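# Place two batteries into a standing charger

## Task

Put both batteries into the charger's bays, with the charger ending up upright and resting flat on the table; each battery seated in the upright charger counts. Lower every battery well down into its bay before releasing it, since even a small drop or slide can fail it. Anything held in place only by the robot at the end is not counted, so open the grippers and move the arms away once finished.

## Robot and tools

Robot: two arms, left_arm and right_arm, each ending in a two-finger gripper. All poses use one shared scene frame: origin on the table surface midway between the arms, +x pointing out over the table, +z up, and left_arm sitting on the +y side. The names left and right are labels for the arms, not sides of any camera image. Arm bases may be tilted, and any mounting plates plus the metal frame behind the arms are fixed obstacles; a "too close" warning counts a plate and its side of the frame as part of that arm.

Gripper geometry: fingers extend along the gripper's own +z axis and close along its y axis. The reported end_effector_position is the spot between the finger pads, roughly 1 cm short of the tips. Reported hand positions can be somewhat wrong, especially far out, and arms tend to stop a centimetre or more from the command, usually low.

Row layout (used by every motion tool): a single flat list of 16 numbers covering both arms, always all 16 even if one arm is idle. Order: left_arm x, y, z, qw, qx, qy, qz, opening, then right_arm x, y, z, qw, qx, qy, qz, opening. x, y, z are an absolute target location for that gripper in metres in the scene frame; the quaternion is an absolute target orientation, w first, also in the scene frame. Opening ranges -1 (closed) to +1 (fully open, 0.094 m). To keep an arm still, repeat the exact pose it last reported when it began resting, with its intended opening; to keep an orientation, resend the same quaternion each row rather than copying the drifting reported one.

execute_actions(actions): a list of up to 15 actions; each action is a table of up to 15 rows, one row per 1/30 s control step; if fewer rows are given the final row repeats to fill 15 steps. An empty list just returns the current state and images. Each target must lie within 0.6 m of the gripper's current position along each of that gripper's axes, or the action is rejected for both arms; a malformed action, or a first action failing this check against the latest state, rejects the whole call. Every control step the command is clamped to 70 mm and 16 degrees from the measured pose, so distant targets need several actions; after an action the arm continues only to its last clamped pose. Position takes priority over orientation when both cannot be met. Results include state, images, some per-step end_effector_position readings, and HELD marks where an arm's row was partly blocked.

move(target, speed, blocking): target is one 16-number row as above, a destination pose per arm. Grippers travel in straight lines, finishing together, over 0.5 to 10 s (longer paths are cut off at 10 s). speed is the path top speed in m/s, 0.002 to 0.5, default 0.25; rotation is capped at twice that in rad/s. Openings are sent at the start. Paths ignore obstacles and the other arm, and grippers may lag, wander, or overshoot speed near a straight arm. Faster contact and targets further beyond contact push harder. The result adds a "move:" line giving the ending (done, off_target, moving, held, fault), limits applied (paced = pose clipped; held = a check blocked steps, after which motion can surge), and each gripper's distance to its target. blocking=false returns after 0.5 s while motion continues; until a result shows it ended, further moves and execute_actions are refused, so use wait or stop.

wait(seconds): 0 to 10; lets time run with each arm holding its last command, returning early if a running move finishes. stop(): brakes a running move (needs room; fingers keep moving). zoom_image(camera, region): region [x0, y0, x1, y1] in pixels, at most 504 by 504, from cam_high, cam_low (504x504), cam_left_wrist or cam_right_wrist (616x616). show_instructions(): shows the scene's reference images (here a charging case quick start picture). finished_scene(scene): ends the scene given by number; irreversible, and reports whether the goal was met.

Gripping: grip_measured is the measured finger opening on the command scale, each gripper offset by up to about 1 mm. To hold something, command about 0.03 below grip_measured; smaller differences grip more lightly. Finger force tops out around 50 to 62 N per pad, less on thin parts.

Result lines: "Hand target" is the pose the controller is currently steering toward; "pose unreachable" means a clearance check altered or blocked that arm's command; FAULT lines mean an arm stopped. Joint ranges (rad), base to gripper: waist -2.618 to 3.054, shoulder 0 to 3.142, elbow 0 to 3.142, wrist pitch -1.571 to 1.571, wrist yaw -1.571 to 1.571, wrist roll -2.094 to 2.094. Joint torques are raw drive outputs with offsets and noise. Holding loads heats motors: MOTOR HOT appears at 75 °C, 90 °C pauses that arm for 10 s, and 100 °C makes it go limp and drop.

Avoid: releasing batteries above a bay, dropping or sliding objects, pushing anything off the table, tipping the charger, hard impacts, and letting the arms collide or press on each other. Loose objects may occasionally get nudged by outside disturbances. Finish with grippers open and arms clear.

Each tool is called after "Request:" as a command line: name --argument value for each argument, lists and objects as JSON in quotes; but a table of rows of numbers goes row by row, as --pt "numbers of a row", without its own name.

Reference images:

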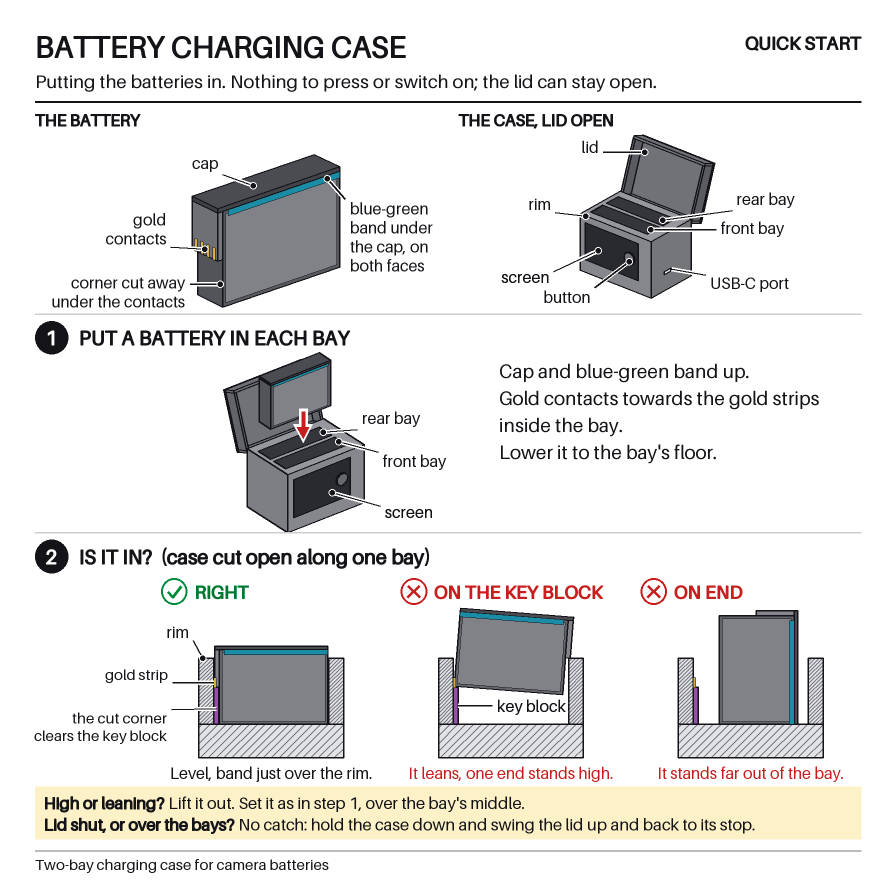

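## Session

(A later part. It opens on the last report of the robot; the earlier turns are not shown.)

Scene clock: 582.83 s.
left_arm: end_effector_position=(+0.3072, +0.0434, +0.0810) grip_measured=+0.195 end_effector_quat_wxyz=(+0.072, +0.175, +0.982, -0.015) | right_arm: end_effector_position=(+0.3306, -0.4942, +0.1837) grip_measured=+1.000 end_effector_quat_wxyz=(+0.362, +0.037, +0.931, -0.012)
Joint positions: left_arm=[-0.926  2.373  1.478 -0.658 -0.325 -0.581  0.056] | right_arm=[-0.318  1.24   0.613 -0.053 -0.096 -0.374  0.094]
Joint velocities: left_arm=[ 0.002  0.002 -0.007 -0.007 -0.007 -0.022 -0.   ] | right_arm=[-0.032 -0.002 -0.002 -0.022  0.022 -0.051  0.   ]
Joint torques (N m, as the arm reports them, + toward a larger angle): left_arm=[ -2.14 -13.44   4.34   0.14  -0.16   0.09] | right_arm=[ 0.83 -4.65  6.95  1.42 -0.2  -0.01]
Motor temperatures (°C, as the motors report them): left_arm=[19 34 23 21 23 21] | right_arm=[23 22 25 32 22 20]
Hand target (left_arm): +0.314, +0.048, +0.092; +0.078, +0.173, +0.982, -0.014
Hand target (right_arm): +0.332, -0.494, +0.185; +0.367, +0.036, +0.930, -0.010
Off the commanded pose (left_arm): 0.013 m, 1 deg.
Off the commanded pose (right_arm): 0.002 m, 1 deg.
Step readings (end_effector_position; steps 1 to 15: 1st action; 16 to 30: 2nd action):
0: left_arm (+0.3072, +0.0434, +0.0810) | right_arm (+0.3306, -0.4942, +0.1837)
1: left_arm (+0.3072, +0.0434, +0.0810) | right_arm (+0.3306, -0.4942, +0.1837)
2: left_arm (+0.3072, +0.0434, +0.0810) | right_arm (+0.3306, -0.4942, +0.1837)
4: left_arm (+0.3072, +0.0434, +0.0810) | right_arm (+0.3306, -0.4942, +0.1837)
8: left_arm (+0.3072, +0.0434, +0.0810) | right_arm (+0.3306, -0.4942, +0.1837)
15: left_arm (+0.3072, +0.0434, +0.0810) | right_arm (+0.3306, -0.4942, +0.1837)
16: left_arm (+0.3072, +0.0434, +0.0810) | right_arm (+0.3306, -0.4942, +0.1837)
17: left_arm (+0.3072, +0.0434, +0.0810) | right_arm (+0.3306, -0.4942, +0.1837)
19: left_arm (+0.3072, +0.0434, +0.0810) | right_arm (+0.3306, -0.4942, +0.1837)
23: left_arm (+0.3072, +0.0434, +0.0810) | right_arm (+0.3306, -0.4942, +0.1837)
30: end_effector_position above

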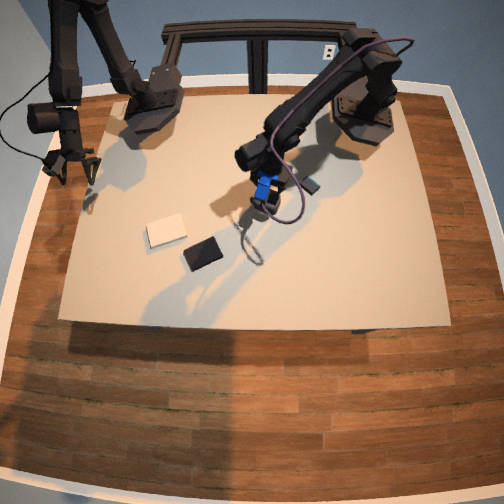

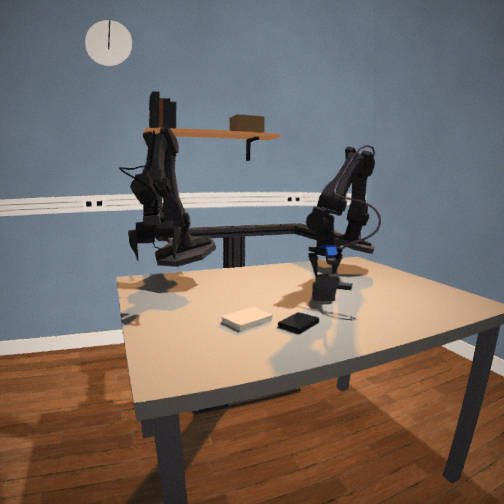

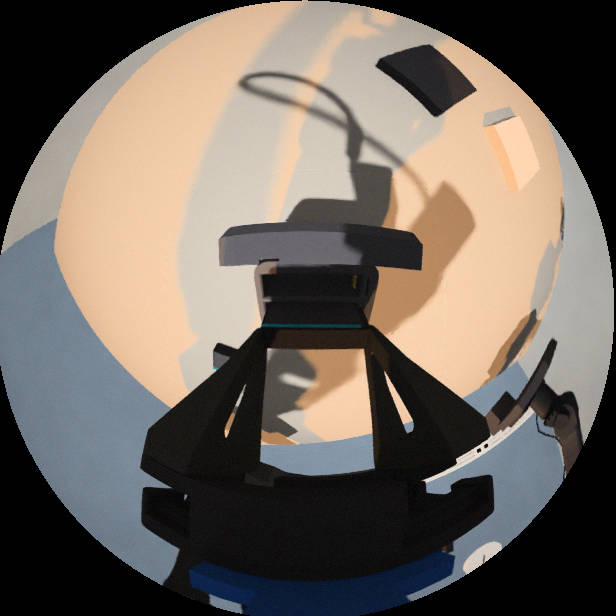

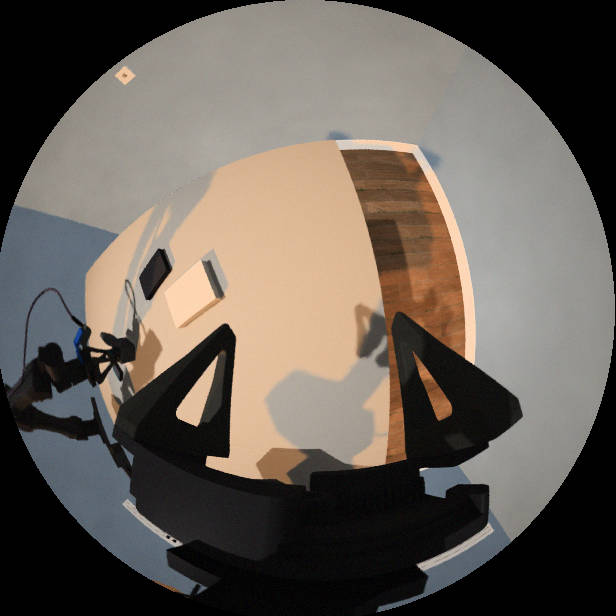

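Request:
execute_actions --actions '[[[0.3155,0.0495,0.092,0.078,0.173,0.982,-0.014,0.14,0.3322,-0.4937,0.1851,0.367,0.036,0.930,-0.010,1]],[[0.3175,0.051,0.092,0.078,0.173,0.982,-0.014,0.14,0.3322,-0.4937,0.1851,0.367,0.036,0.930,-0.010,1]]]'

Request:
zoom_image --camera "cam_left_wrist" --region '[230,230,410,370]'

Scene clock: 586.83 s.
left_arm: end_effector_position=(+0.3107, +0.0486, +0.0800) grip_measured=+0.195 end_effector_quat_wxyz=(+0.069, +0.175, +0.982, -0.012) | right_arm: end_effector_position=(+0.3306, -0.4942, +0.1837) grip_measured=+1.000 end_effector_quat_wxyz=(+0.362, +0.037, +0.931, -0.012)
Joint positions: left_arm=[-0.912  2.371  1.478 -0.665 -0.325 -0.568  0.056] | right_arm=[-0.318  1.24   0.613 -0.053 -0.096 -0.374  0.094]
Joint velocities: left_arm=[ 0.002  0.002 -0.017  0.037 -0.022  0.051  0.   ] | right_arm=[-0.017 -0.007 -0.002 -0.022  0.051 -0.022  0.   ]
Joint torques (N m, as the arm reports them, + toward a larger angle): left_arm=[ -2.54 -13.78   4.11   0.23  -0.15   0.06] | right_arm=[ 0.87 -4.67  6.77  1.42 -0.19  0.  ]
Motor temperatures (°C, as the motors report them): left_arm=[19 35 23 21 23 21] | right_arm=[23 22 25 32 22 20]
Hand target (left_arm): +0.318, +0.051, +0.092; +0.078, +0.173, +0.982, -0.014
Hand target (right_arm): +0.332, -0.494, +0.185; +0.367, +0.036, +0.930, -0.010
Off the commanded pose (left_arm): 0.014 m, 1 deg.
Off the commanded pose (right_arm): 0.002 m, 1 deg.
Step readings (end_effector_position; steps 1 to 15: 1st action; 16 to 30: 2nd action):
0: left_arm (+0.3072, +0.0434, +0.0810) | right_arm (+0.3306, -0.4942, +0.1837)
1: left_arm (+0.3073, +0.0435, +0.0810) | right_arm (+0.3306, -0.4942, +0.1837)
2: left_arm (+0.3075, +0.0437, +0.0812) | right_arm (+0.3306, -0.4942, +0.1837)
4: left_arm (+0.3082, +0.0446, +0.0811) | right_arm (+0.3306, -0.4942, +0.1837)
8: left_arm (+0.3095, +0.0468, +0.0806) | right_arm (+0.3306, -0.4942, +0.1837)
15: left_arm (+0.3096, +0.0472, +0.0805) | right_arm (+0.3306, -0.4942, +0.1837)
16: left_arm (+0.3096, +0.0472, +0.0805) | right_arm (+0.3306, -0.4942, +0.1837)
17: left_arm (+0.3097, +0.0474, +0.0804) | right_arm (+0.3306, -0.4942, +0.1837)
19: left_arm (+0.3101, +0.0478, +0.0802) | right_arm (+0.3306, -0.4942, +0.1837)
23: left_arm (+0.3106, +0.0484, +0.0800) | right_arm (+0.3306, -0.4942, +0.1837)
30: end_effector_position above

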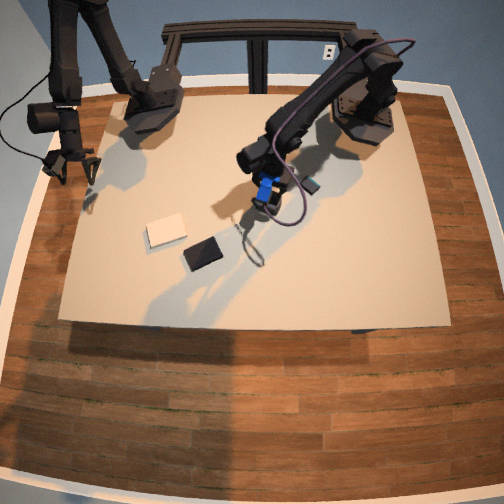

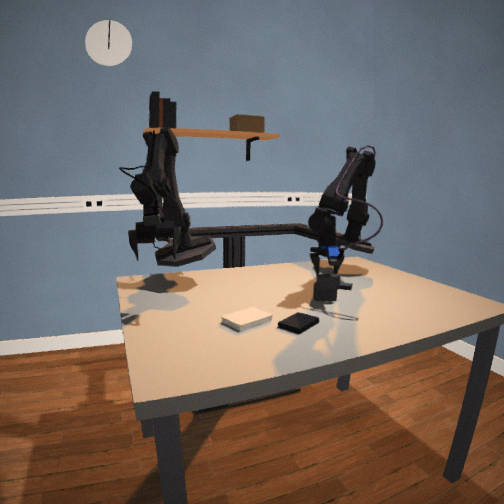

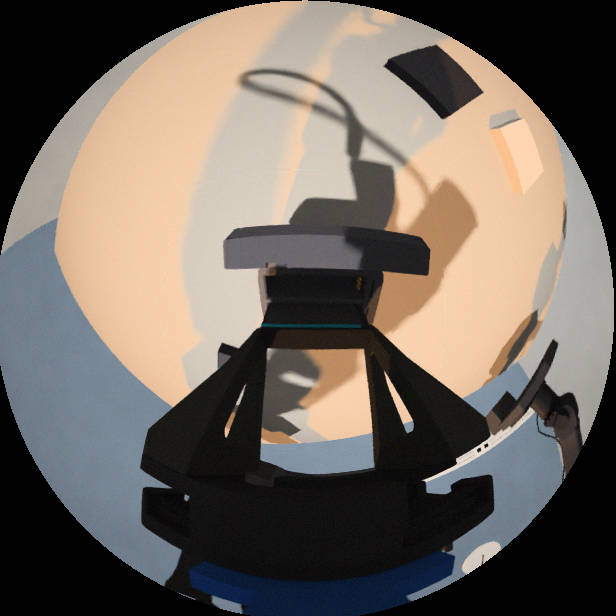

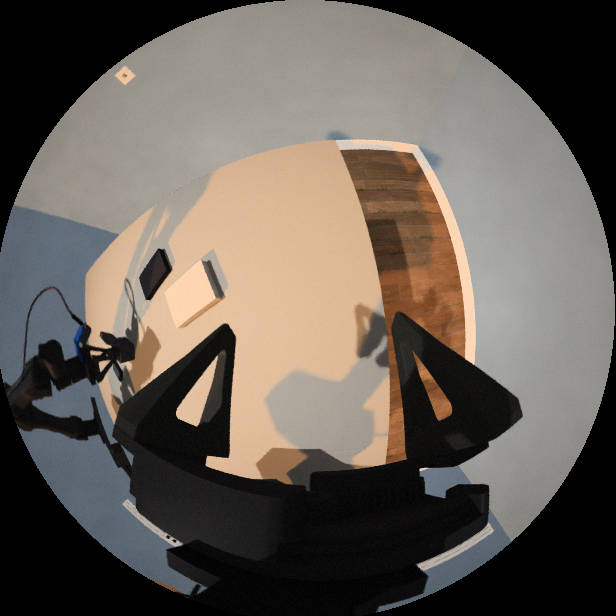

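Region (230, 230, 410, 370) of cam_left_wrist's 616x616 image, scaled by 2.800, with more detail than that image has.

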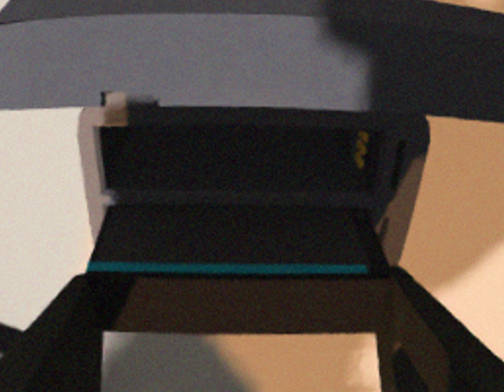

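Request:
move --target '[0.313,0.052,0.058,0.078,0.173,0.982,-0.014,0.14,0.3322,-0.4937,0.1851,0.367,0.036,0.930,-0.010,1]' --speed 0.04

Request:
zoom_image --camera "cam_left_wrist" --region '[230,230,410,370]'

Scene clock: 590.93 s.
left_arm: end_effector_position=(+0.3104, +0.0501, +0.0621) grip_measured=+0.195 end_effector_quat_wxyz=(+0.072, +0.174, +0.982, -0.015) | right_arm: end_effector_position=(+0.3306, -0.4942, +0.1837) grip_measured=+1.000 end_effector_quat_wxyz=(+0.362, +0.037, +0.931, -0.012)
Joint positions: left_arm=[-0.899  2.395  1.44  -0.589 -0.325 -0.557  0.056] | right_arm=[-0.318  1.24   0.613 -0.053 -0.096 -0.374  0.094]
Joint velocities: left_arm=[-0.007 -0.012 -0.007  0.037  0.051  0.022  0.002] | right_arm=[ 0.012 -0.012 -0.022 -0.022 -0.037 -0.037  0.   ]
Joint torques (N m, as the arm reports them, + toward a larger angle): left_arm=[ -2.32 -10.97   2.9    0.59  -0.13   0.11] | right_arm=[ 0.88 -4.61  6.9   1.41 -0.23  0.  ]
Motor temperatures (°C, as the motors report them): left_arm=[19 35 23 20 23 21] | right_arm=[23 22 25 32 22 20]
Hand target (left_arm): +0.313, +0.052, +0.058; +0.078, +0.173, +0.982, -0.014
Hand target (right_arm): +0.332, -0.494, +0.185; +0.367, +0.036, +0.930, -0.010
Off the commanded pose (left_arm): 0.005 m, 1 deg.
Off the commanded pose (right_arm): 0.002 m, 1 deg.
move: done

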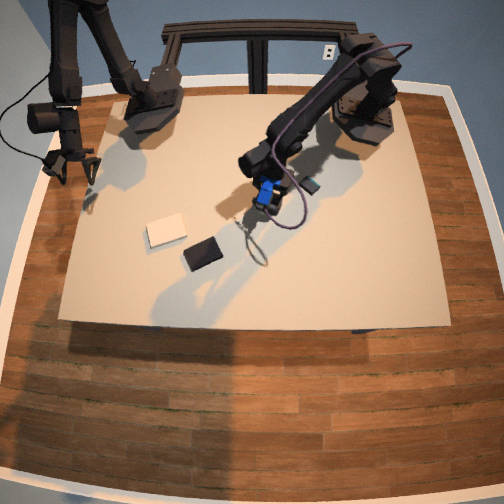

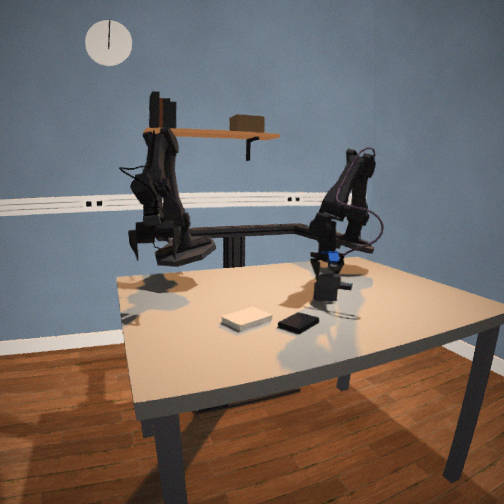

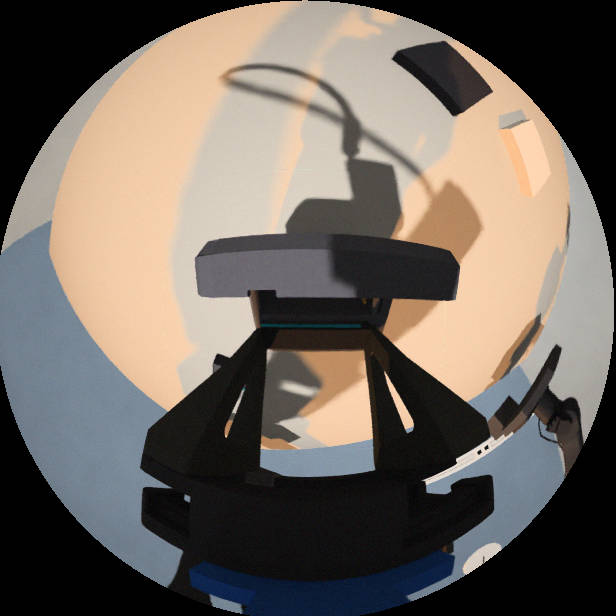

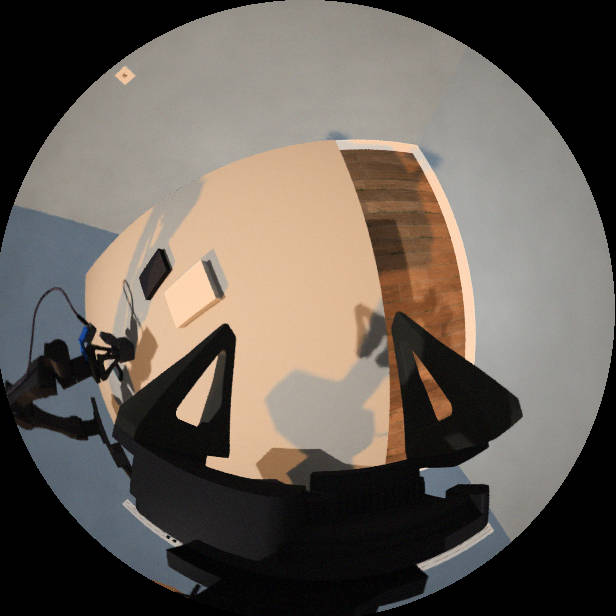

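Region (230, 230, 410, 370) of cam_left_wrist's 616x616 image, scaled by 2.800, with more detail than that image has.

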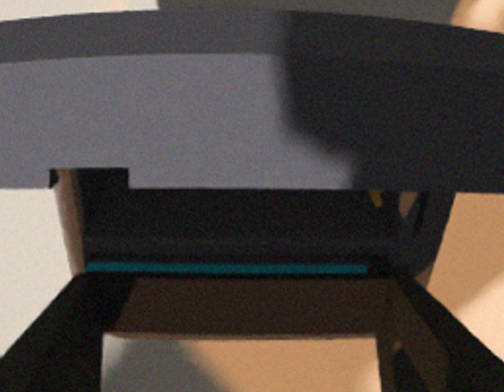

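Request:
execute_actions --actions '[[[0.313,0.052,0.054,0.078,0.173,0.982,-0.014,0.14,0.3322,-0.4937,0.1851,0.367,0.036,0.930,-0.010,1]],[[0.313,0.052,0.050,0.078,0.173,0.982,-0.014,0.14,0.3322,-0.4937,0.1851,0.367,0.036,0.930,-0.010,1]]]'

Request:
zoom_image --camera "cam_left_wrist" --region '[230,230,410,370]'

Scene clock: 595.53 s.
left_arm: end_effector_position=(+0.3115, +0.0494, +0.0620) grip_measured=+0.195 end_effector_quat_wxyz=(+0.074, +0.176, +0.982, -0.015) | right_arm: end_effector_position=(+0.3306, -0.4942, +0.1837) grip_measured=+1.000 end_effector_quat_wxyz=(+0.362, +0.037, +0.931, -0.012)
Joint positions: left_arm=[-0.899  2.396  1.44  -0.583 -0.327 -0.551  0.056] | right_arm=[-0.318  1.24   0.613 -0.053 -0.096 -0.374  0.094]
Joint velocities: left_arm=[-0.007  0.022  0.007 -0.051  0.007  0.022 -0.001] | right_arm=[ 0.012 -0.017 -0.007 -0.007 -0.007  0.022  0.   ]
Joint torques (N m, as the arm reports them, + toward a larger angle): left_arm=[-1.99 -9.56  2.63  0.72 -0.11  0.08] | right_arm=[ 0.75 -4.57  6.83  1.43 -0.23 -0.01]
Motor temperatures (°C, as the motors report them): left_arm=[19 35 23 21 23 21] | right_arm=[23 22 25 32 22 20]
Hand target (left_arm): +0.313, +0.052, +0.050; +0.078, +0.173, +0.982, -0.014
Hand target (right_arm): +0.332, -0.494, +0.185; +0.367, +0.036, +0.930, -0.010
Off the commanded pose (left_arm): 0.012 m, 1 deg.
Off the commanded pose (right_arm): 0.002 m, 1 deg.
Step readings (end_effector_position; steps 1 to 15: 1st action; 16 to 30: 2nd action):
0: left_arm (+0.3104, +0.0501, +0.0621) | right_arm (+0.3306, -0.4942, +0.1837)
1: left_arm (+0.3105, +0.0500, +0.0621) | right_arm (+0.3306, -0.4942, +0.1837)
2: left_arm (+0.3105, +0.0500, +0.0621) | right_arm (+0.3306, -0.4942, +0.1837)
4: left_arm (+0.3105, +0.0500, +0.0621) | right_arm (+0.3306, -0.4942, +0.1837)
8: left_arm (+0.3105, +0.0500, +0.0621) | right_arm (+0.3306, -0.4942, +0.1837)
15: left_arm (+0.3105, +0.0500, +0.0621) | right_arm (+0.3306, -0.4942, +0.1837)
16: left_arm (+0.3106, +0.0499, +0.0621) | right_arm (+0.3306, -0.4942, +0.1837)
17: left_arm (+0.3108, +0.0498, +0.0622) | right_arm (+0.3306, -0.4942, +0.1837)
19: left_arm (+0.3112, +0.0496, +0.0620) | right_arm (+0.3306, -0.4942, +0.1837)
23: left_arm (+0.3115, +0.0494, +0.0620) | right_arm (+0.3306, -0.4942, +0.1837)
30: end_effector_position above

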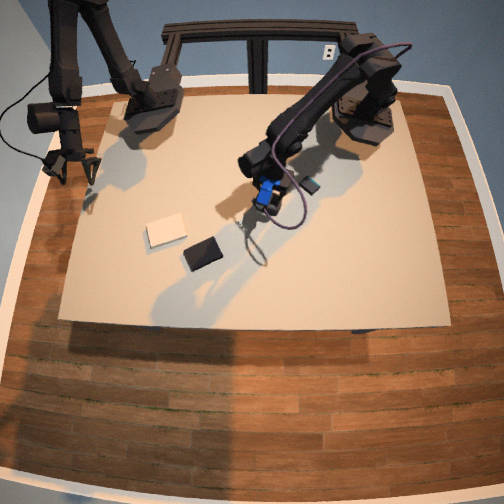

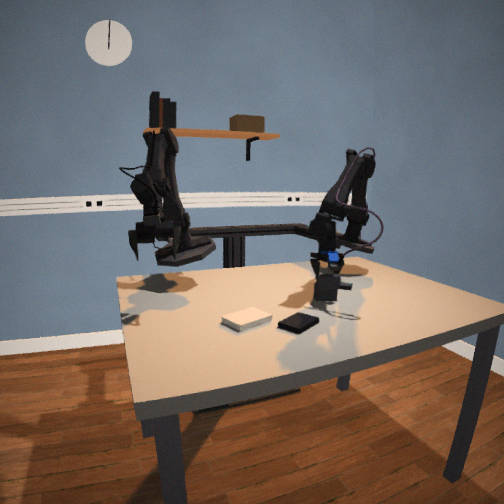

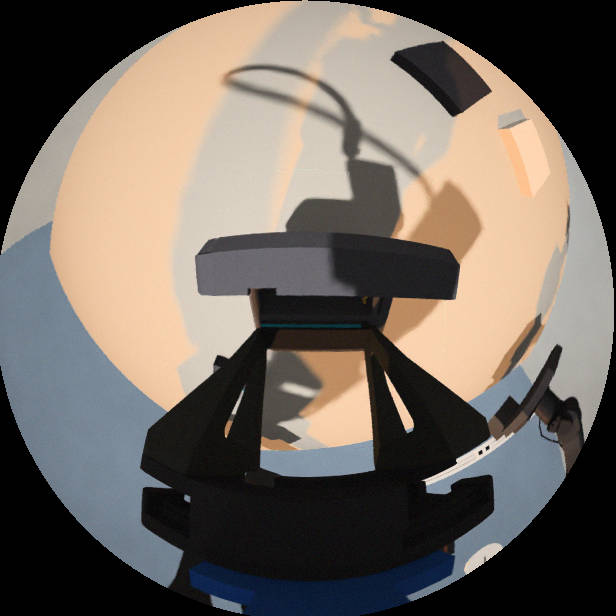

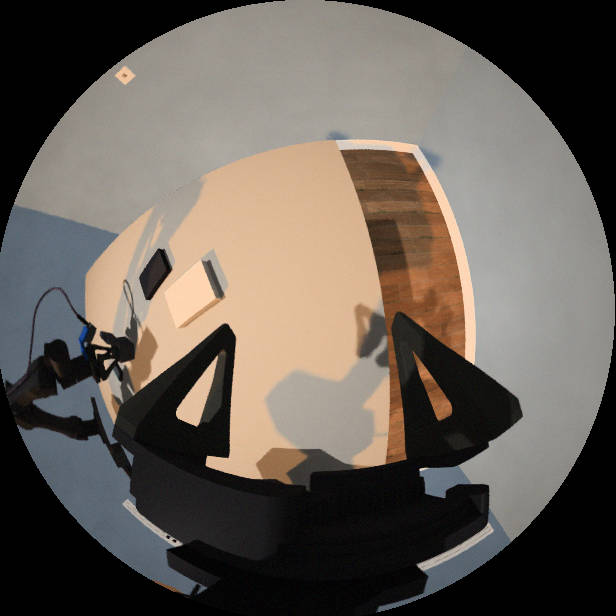

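Region (230, 230, 410, 370) of cam_left_wrist's 616x616 image, scaled by 2.800, with more detail than that image has.

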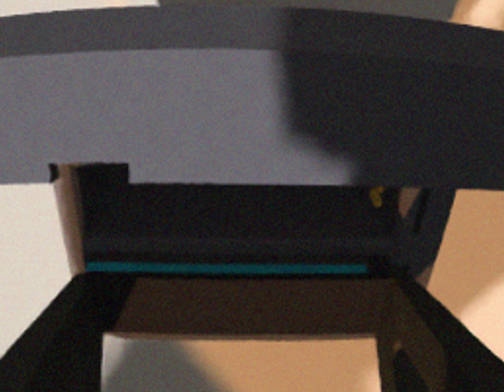

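Request:
execute_actions --actions '[[[0.3115,0.0495,0.062,0.078,0.173,0.982,-0.014,0.17,0.3322,-0.4937,0.1851,0.367,0.036,0.930,-0.010,1]],[[0.3115,0.0495,0.062,0.078,0.173,0.982,-0.014,0.24,0.3322,-0.4937,0.1851,0.367,0.036,0.930,-0.010,1]],[[0.3115,0.0495,0.062,0.078,0.173,0.982,-0.014,0.45,0.3322,-0.4937,0.1851,0.367,0.036,0.930,-0.010,1]]]'

Request:
zoom_image --camera "cam_left_wrist" --region '[230,230,410,370]'

Scene clock: 603.03 s.
left_arm: end_effector_position=(+0.3116, +0.0494, +0.0620) grip_measured=+0.448 end_effector_quat_wxyz=(+0.075, +0.175, +0.982, -0.015) | right_arm: end_effector_position=(+0.3306, -0.4942, +0.1837) grip_measured=+1.000 end_effector_quat_wxyz=(+0.362, +0.037, +0.931, -0.012)
Joint positions: left_arm=[-0.899  2.396  1.44  -0.583 -0.328 -0.553  0.068] | right_arm=[-0.318  1.24   0.613 -0.053 -0.096 -0.374  0.094]
Joint velocities: left_arm=[-0.007 -0.002 -0.002 -0.051  0.007 -0.095 -0.   ] | right_arm=[ 0.007  0.007  0.002  0.007 -0.022 -0.095  0.   ]
Joint torques (N m, as the arm reports them, + toward a larger angle): left_arm=[ -2.99 -11.19   3.46   0.44  -0.12  -0.04] | right_arm=[ 0.85 -4.62  6.83  1.45 -0.2  -0.01]
Motor temperatures (°C, as the motors report them): left_arm=[19 34 23 21 23 21] | right_arm=[23 22 25 32 22 20]
Hand target (left_arm): +0.312, +0.049, +0.062; +0.078, +0.173, +0.982, -0.014
Hand target (right_arm): +0.332, -0.494, +0.185; +0.367, +0.036, +0.930, -0.010
Off the commanded pose (left_arm): 0.000 m, 0 deg.
Off the commanded pose (right_arm): 0.002 m, 1 deg.
Step readings (end_effector_position; steps 1 to 15: 1st action; 16 to 30: 2nd action; 31 to 45: 3rd action):
0: left_arm (+0.3115, +0.0494, +0.0620) | right_arm (+0.3306, -0.4942, +0.1837)
1: left_arm (+0.3114, +0.0495, +0.0620) | right_arm (+0.3306, -0.4942, +0.1837)
2: left_arm (+0.3114, +0.0495, +0.0620) | right_arm (+0.3306, -0.4942, +0.1837)
4: left_arm (+0.3114, +0.0495, +0.0620) | right_arm (+0.3306, -0.4942, +0.1837)
8: left_arm (+0.3114, +0.0495, +0.0620) | right_arm (+0.3306, -0.4942, +0.1837)
15: left_arm (+0.3114, +0.0495, +0.0620) | right_arm (+0.3306, -0.4942, +0.1837)
16: left_arm (+0.3113, +0.0496, +0.0620) | right_arm (+0.3306, -0.4942, +0.1837)
17: left_arm (+0.3113, +0.0496, +0.0620) | right_arm (+0.3306, -0.4942, +0.1837)
19: left_arm (+0.3113, +0.0496, +0.0620) | right_arm (+0.3306, -0.4942, +0.1837)
23: left_arm (+0.3113, +0.0496, +0.0620) | right_arm (+0.3306, -0.4942, +0.1837)
30: left_arm (+0.3113, +0.0496, +0.0620) | right_arm (+0.3306, -0.4942, +0.1837)
31: left_arm (+0.3114, +0.0496, +0.0620) | right_arm (+0.3306, -0.4942, +0.1837)
32: left_arm (+0.3114, +0.0497, +0.0620) | right_arm (+0.3306, -0.4942, +0.1837)
34: left_arm (+0.3116, +0.0494, +0.0620) | right_arm (+0.3306, -0.4942, +0.1837)
38: left_arm (+0.3116, +0.0494, +0.0620) | right_arm (+0.3306, -0.4942, +0.1837)
45: end_effector_position above

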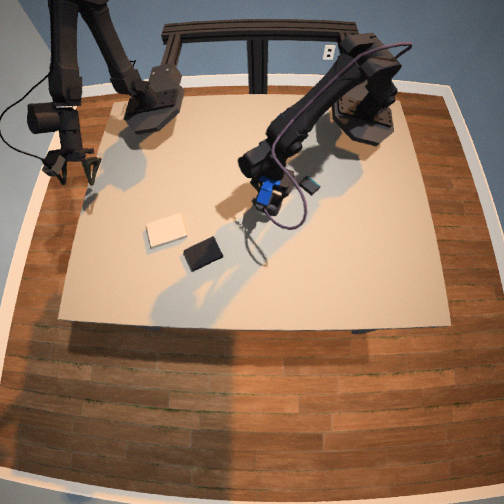

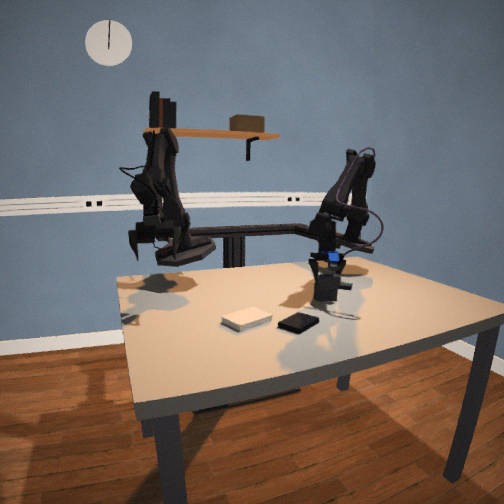

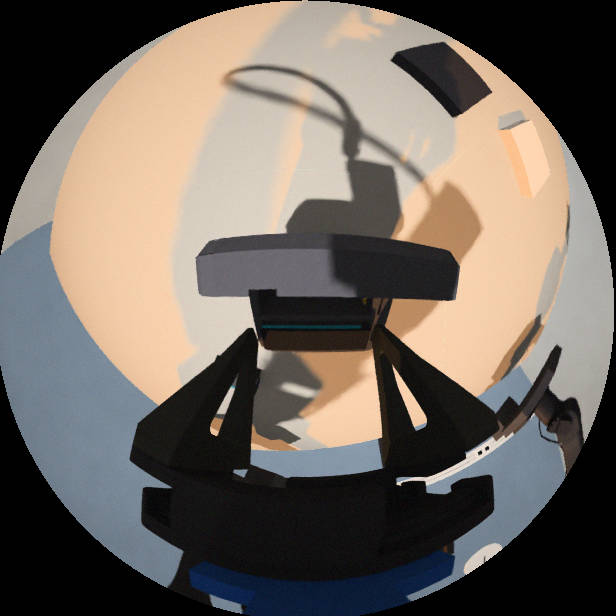

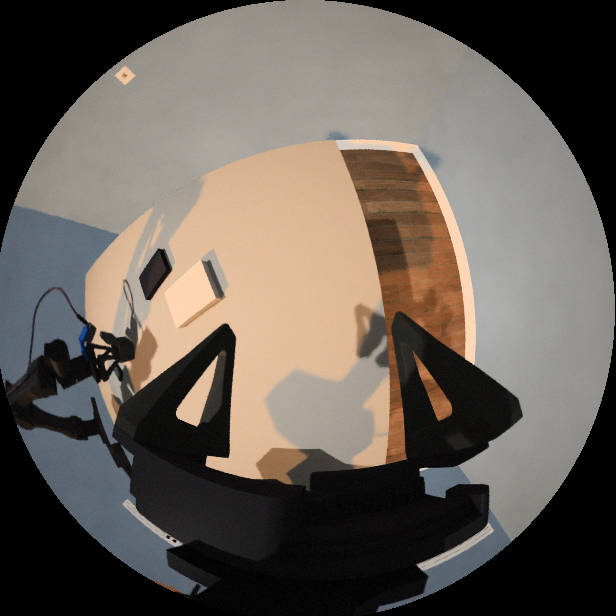

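Region (230, 230, 410, 370) of cam_left_wrist's 616x616 image, scaled by 2.800, with more detail than that image has.

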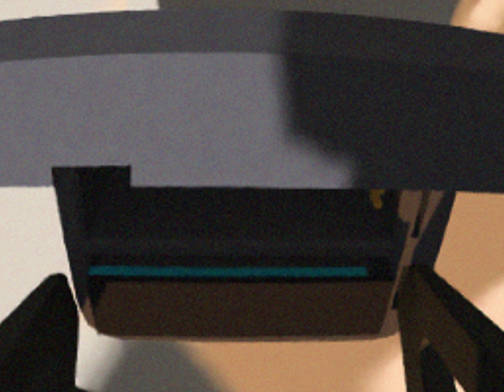

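Request:
move --target '[0.313,0.045,0.16,0.078,0.173,0.982,-0.014,0.6,0.3322,-0.4937,0.1851,0.367,0.036,0.930,-0.010,1]' --speed 0.15

Request:
zoom_image --camera "cam_left_wrist" --region '[220,180,410,360]'

Scene clock: 635.37 s.
left_arm: end_effector_position=(+0.3095, +0.0531, +0.1436) grip_measured=+0.598 end_effector_quat_wxyz=(+0.062, +0.174, +0.983, -0.003) | right_arm: end_effector_position=(+0.3305, -0.4941, +0.1836) grip_measured=+1.000 end_effector_quat_wxyz=(+0.362, +0.037, +0.931, -0.012)
Joint positions: left_arm=[-0.947  2.276  1.593 -0.91  -0.328 -0.615  0.075] | right_arm=[-0.318  1.24   0.613 -0.053 -0.096 -0.374  0.094]
Joint velocities: left_arm=[ 0.007 -0.022  0.002 -0.051  0.037 -0.007  0.   ] | right_arm=[-0.002 -0.007 -0.022  0.022 -0.007  0.037  0.   ]
Joint torques (N m, as the arm reports them, + toward a larger angle): left_arm=[ -4.11 -12.33   6.02   0.2   -0.12  -0.07] | right_arm=[ 0.86 -4.69  6.77  1.43 -0.21 -0.01]
Motor temperatures (°C, as the motors report them): left_arm=[19 35 23 20 23 21] | right_arm=[23 22 25 32 22 20]
Hand target (left_arm): +0.313, +0.045, +0.160; +0.078, +0.173, +0.982, -0.014
Hand target (right_arm): +0.332, -0.494, +0.185; +0.367, +0.036, +0.930, -0.010
Off the commanded pose (left_arm): 0.019 m, 2 deg.
Off the commanded pose (right_arm): 0.002 m, 1 deg.
move: off_target (left_arm)

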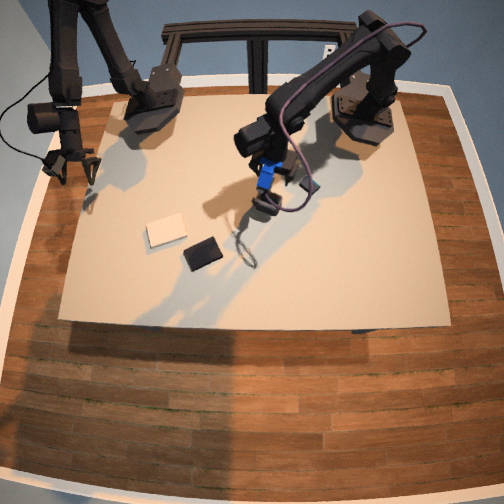

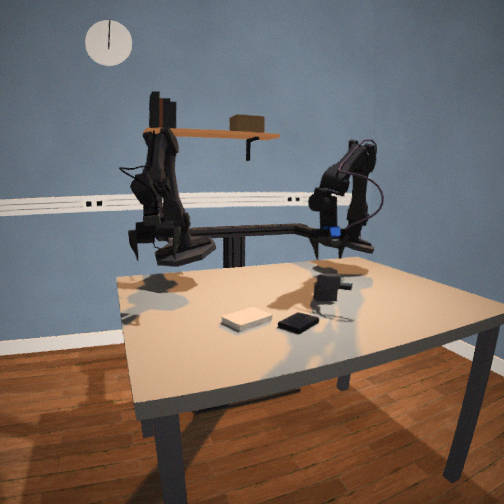

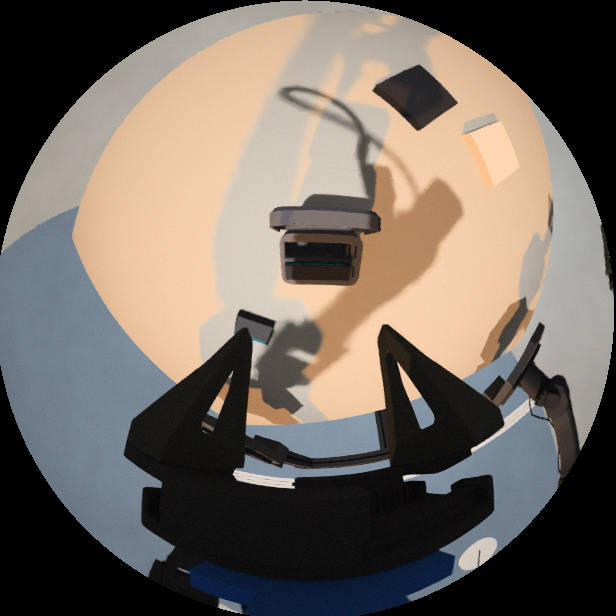

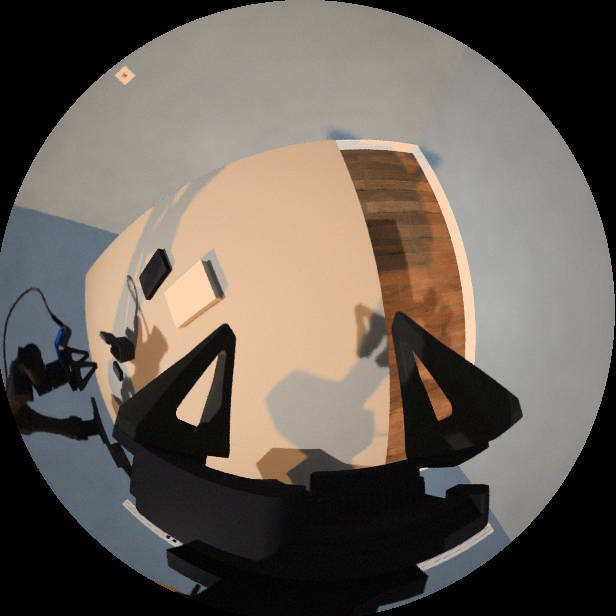

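Region (220, 180, 410, 360) of cam_left_wrist's 616x616 image, scaled by 2.653, with more detail than that image has; it fills the top 477 rows of this view, and the rest is white.

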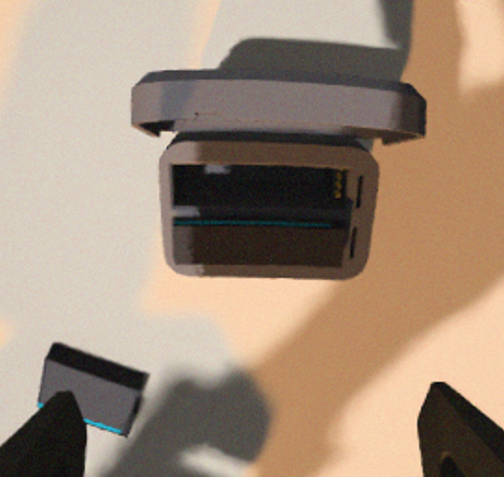

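Request:
move --target '[0.332,0.494,0.20,0.367,-0.036,0.930,0.010,0.6,0.30,-0.05,0.22,0.0,-0.866,0.5,0.0,0.7]' --speed 0.3

Request:
move --target '[0.332,0.494,0.20,0.367,-0.036,0.930,0.010,0.6,0.25,0.165,0.13,-0.026,-0.950,0.2995,-0.083,0.7]' --speed 0.2

Scene clock: 657.33 s.
left_arm: end_effector_position=(+0.3297, +0.4944, +0.1963) grip_measured=+0.599 end_effector_quat_wxyz=(+0.353, -0.037, +0.935, +0.003) | right_arm: end_effector_position=(+0.3001, -0.0613, +0.2120) grip_measured=+0.702 end_effector_quat_wxyz=(+0.018, +0.862, -0.507, +0.007)
Joint positions: left_arm=[ 0.477  0.947  0.507 -0.247  0.154  0.381  0.075] | right_arm=[ 0.96   2.41   2.094 -1.411  0.26  -1.183  0.08 ]
Joint velocities: left_arm=[ 0.007 -0.002  0.012 -0.037 -0.007  0.007 -0.001] | right_arm=[ 0.002  0.007 -0.007 -0.081 -0.022 -0.022  0.001]
Joint torques (N m, as the arm reports them, + toward a larger angle): left_arm=[ 0.54 -2.02  6.01  1.23  0.19  0.07] | right_arm=[  4.42 -11.41   9.67  -0.09   0.03  -0.11]
Motor temperatures (°C, as the motors report them): left_arm=[19 34 24 20 23 21] | right_arm=[23 22 25 32 22 20]
Hand target (left_arm): +0.336, +0.500, +0.204; +0.367, -0.035, +0.929, +0.006
Hand target (right_arm): +0.300, -0.056, +0.222; +0.009, +0.866, -0.499, +0.008
Off the commanded pose (left_arm): 0.004 m, 2 deg.
Off the commanded pose (right_arm): 0.014 m, 2 deg.
move: off_target (right_arm)

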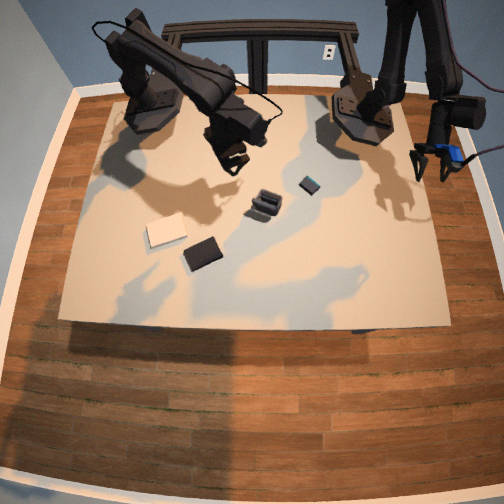

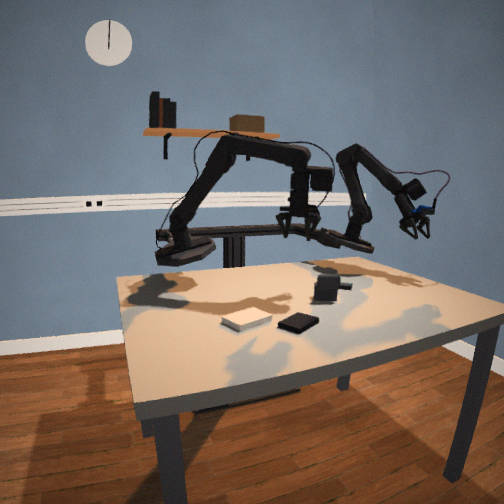

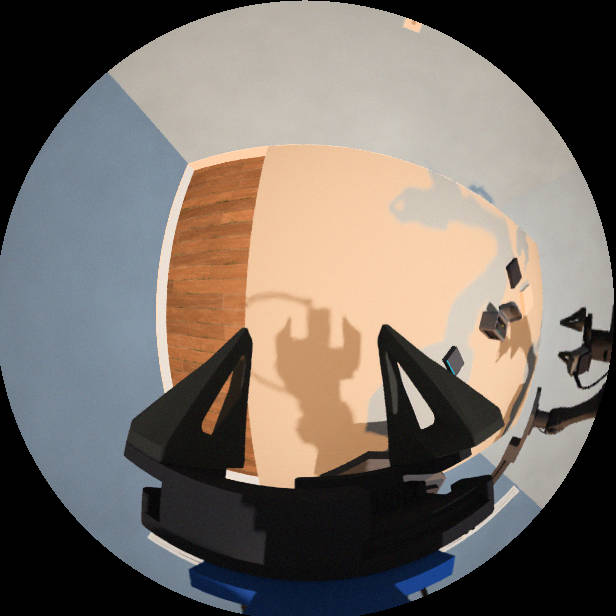

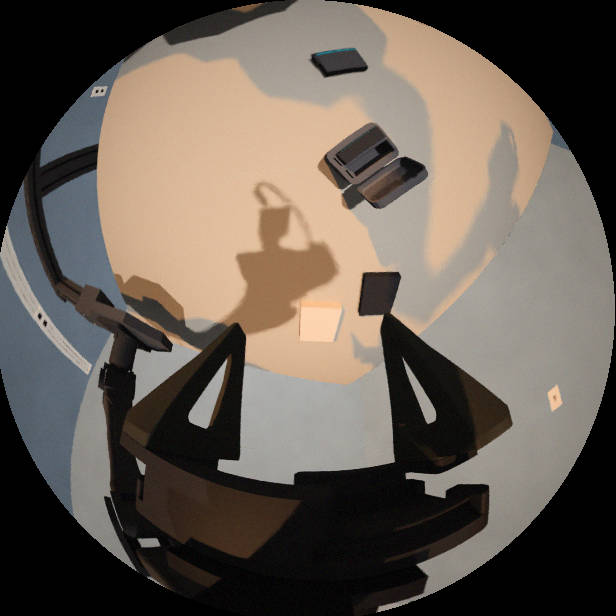

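Scene clock: 659.27 s.
left_arm: end_effector_position=(+0.3313, +0.4970, +0.1978) grip_measured=+0.598 end_effector_quat_wxyz=(+0.357, -0.038, +0.933, +0.009) | right_arm: end_effector_position=(+0.2455, +0.1504, +0.1095) grip_measured=+0.702 end_effector_quat_wxyz=(-0.102, +0.949, -0.283, +0.098)
Joint positions: left_arm=[ 0.477  0.947  0.507 -0.234  0.147  0.381  0.075] | right_arm=[ 1.26   3.11   2.829 -1.238  0.367 -1.437  0.08 ]
Joint velocities: left_arm=[-0.007  0.002 -0.027 -0.007  0.007 -0.037 -0.   ] | right_arm=[ 0.012 -0.007 -0.002  0.139 -0.007 -0.11   0.   ]
Joint torques (N m, as the arm reports them, + toward a larger angle): left_arm=[-1.14 -4.4   3.82  1.22  0.13 -0.03] | right_arm=[  3.87 -15.38  10.22   0.77   0.15  -0.03]
Motor temperatures (°C, as the motors report them): left_arm=[19 34 24 21 23 21] | right_arm=[23 23 25 31 22 20]
Hand target (left_arm): +0.332, +0.494, +0.200; +0.367, -0.036, +0.930, +0.009
Hand target (right_arm): +0.250, +0.162, +0.128; -0.133, +0.944, -0.283, +0.104
Off the commanded pose (left_arm): 0.004 m, 1 deg.
Off the commanded pose (right_arm): 0.026 m, 15 deg.
elbow stopped short (right arm): the move would have taken joint 3 (elbow) straighter than the controller allows; a more bent joint 3 avoids this.
move: off_target (right_arm)

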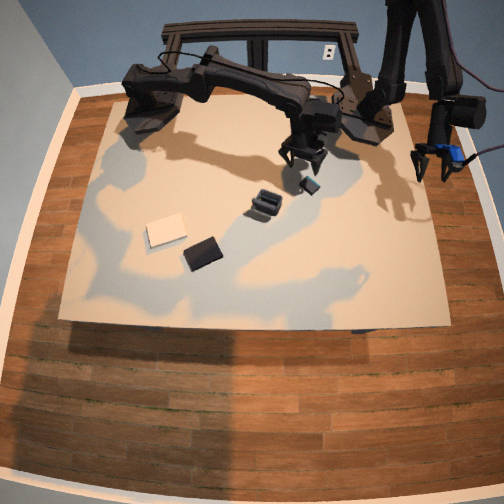

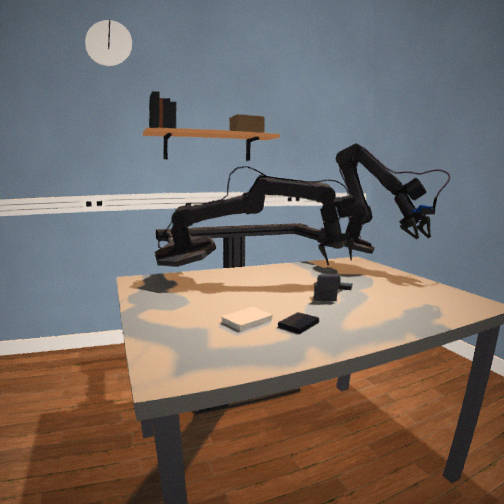

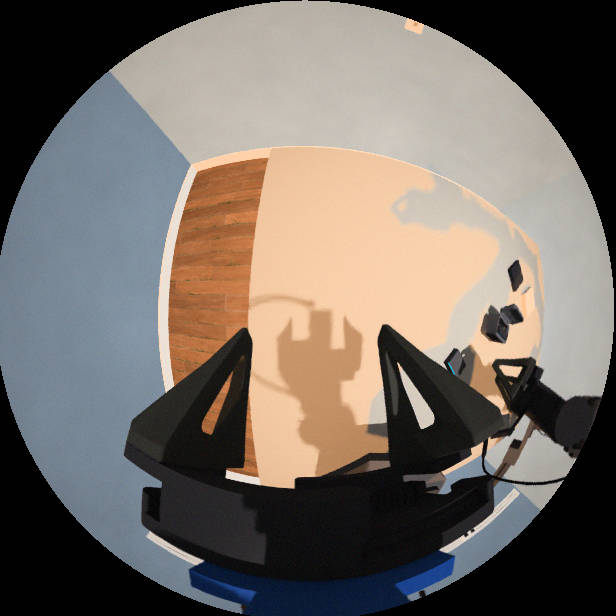

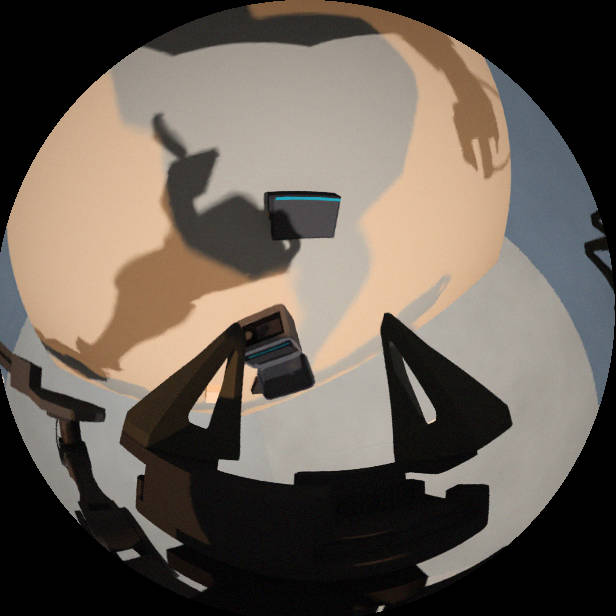

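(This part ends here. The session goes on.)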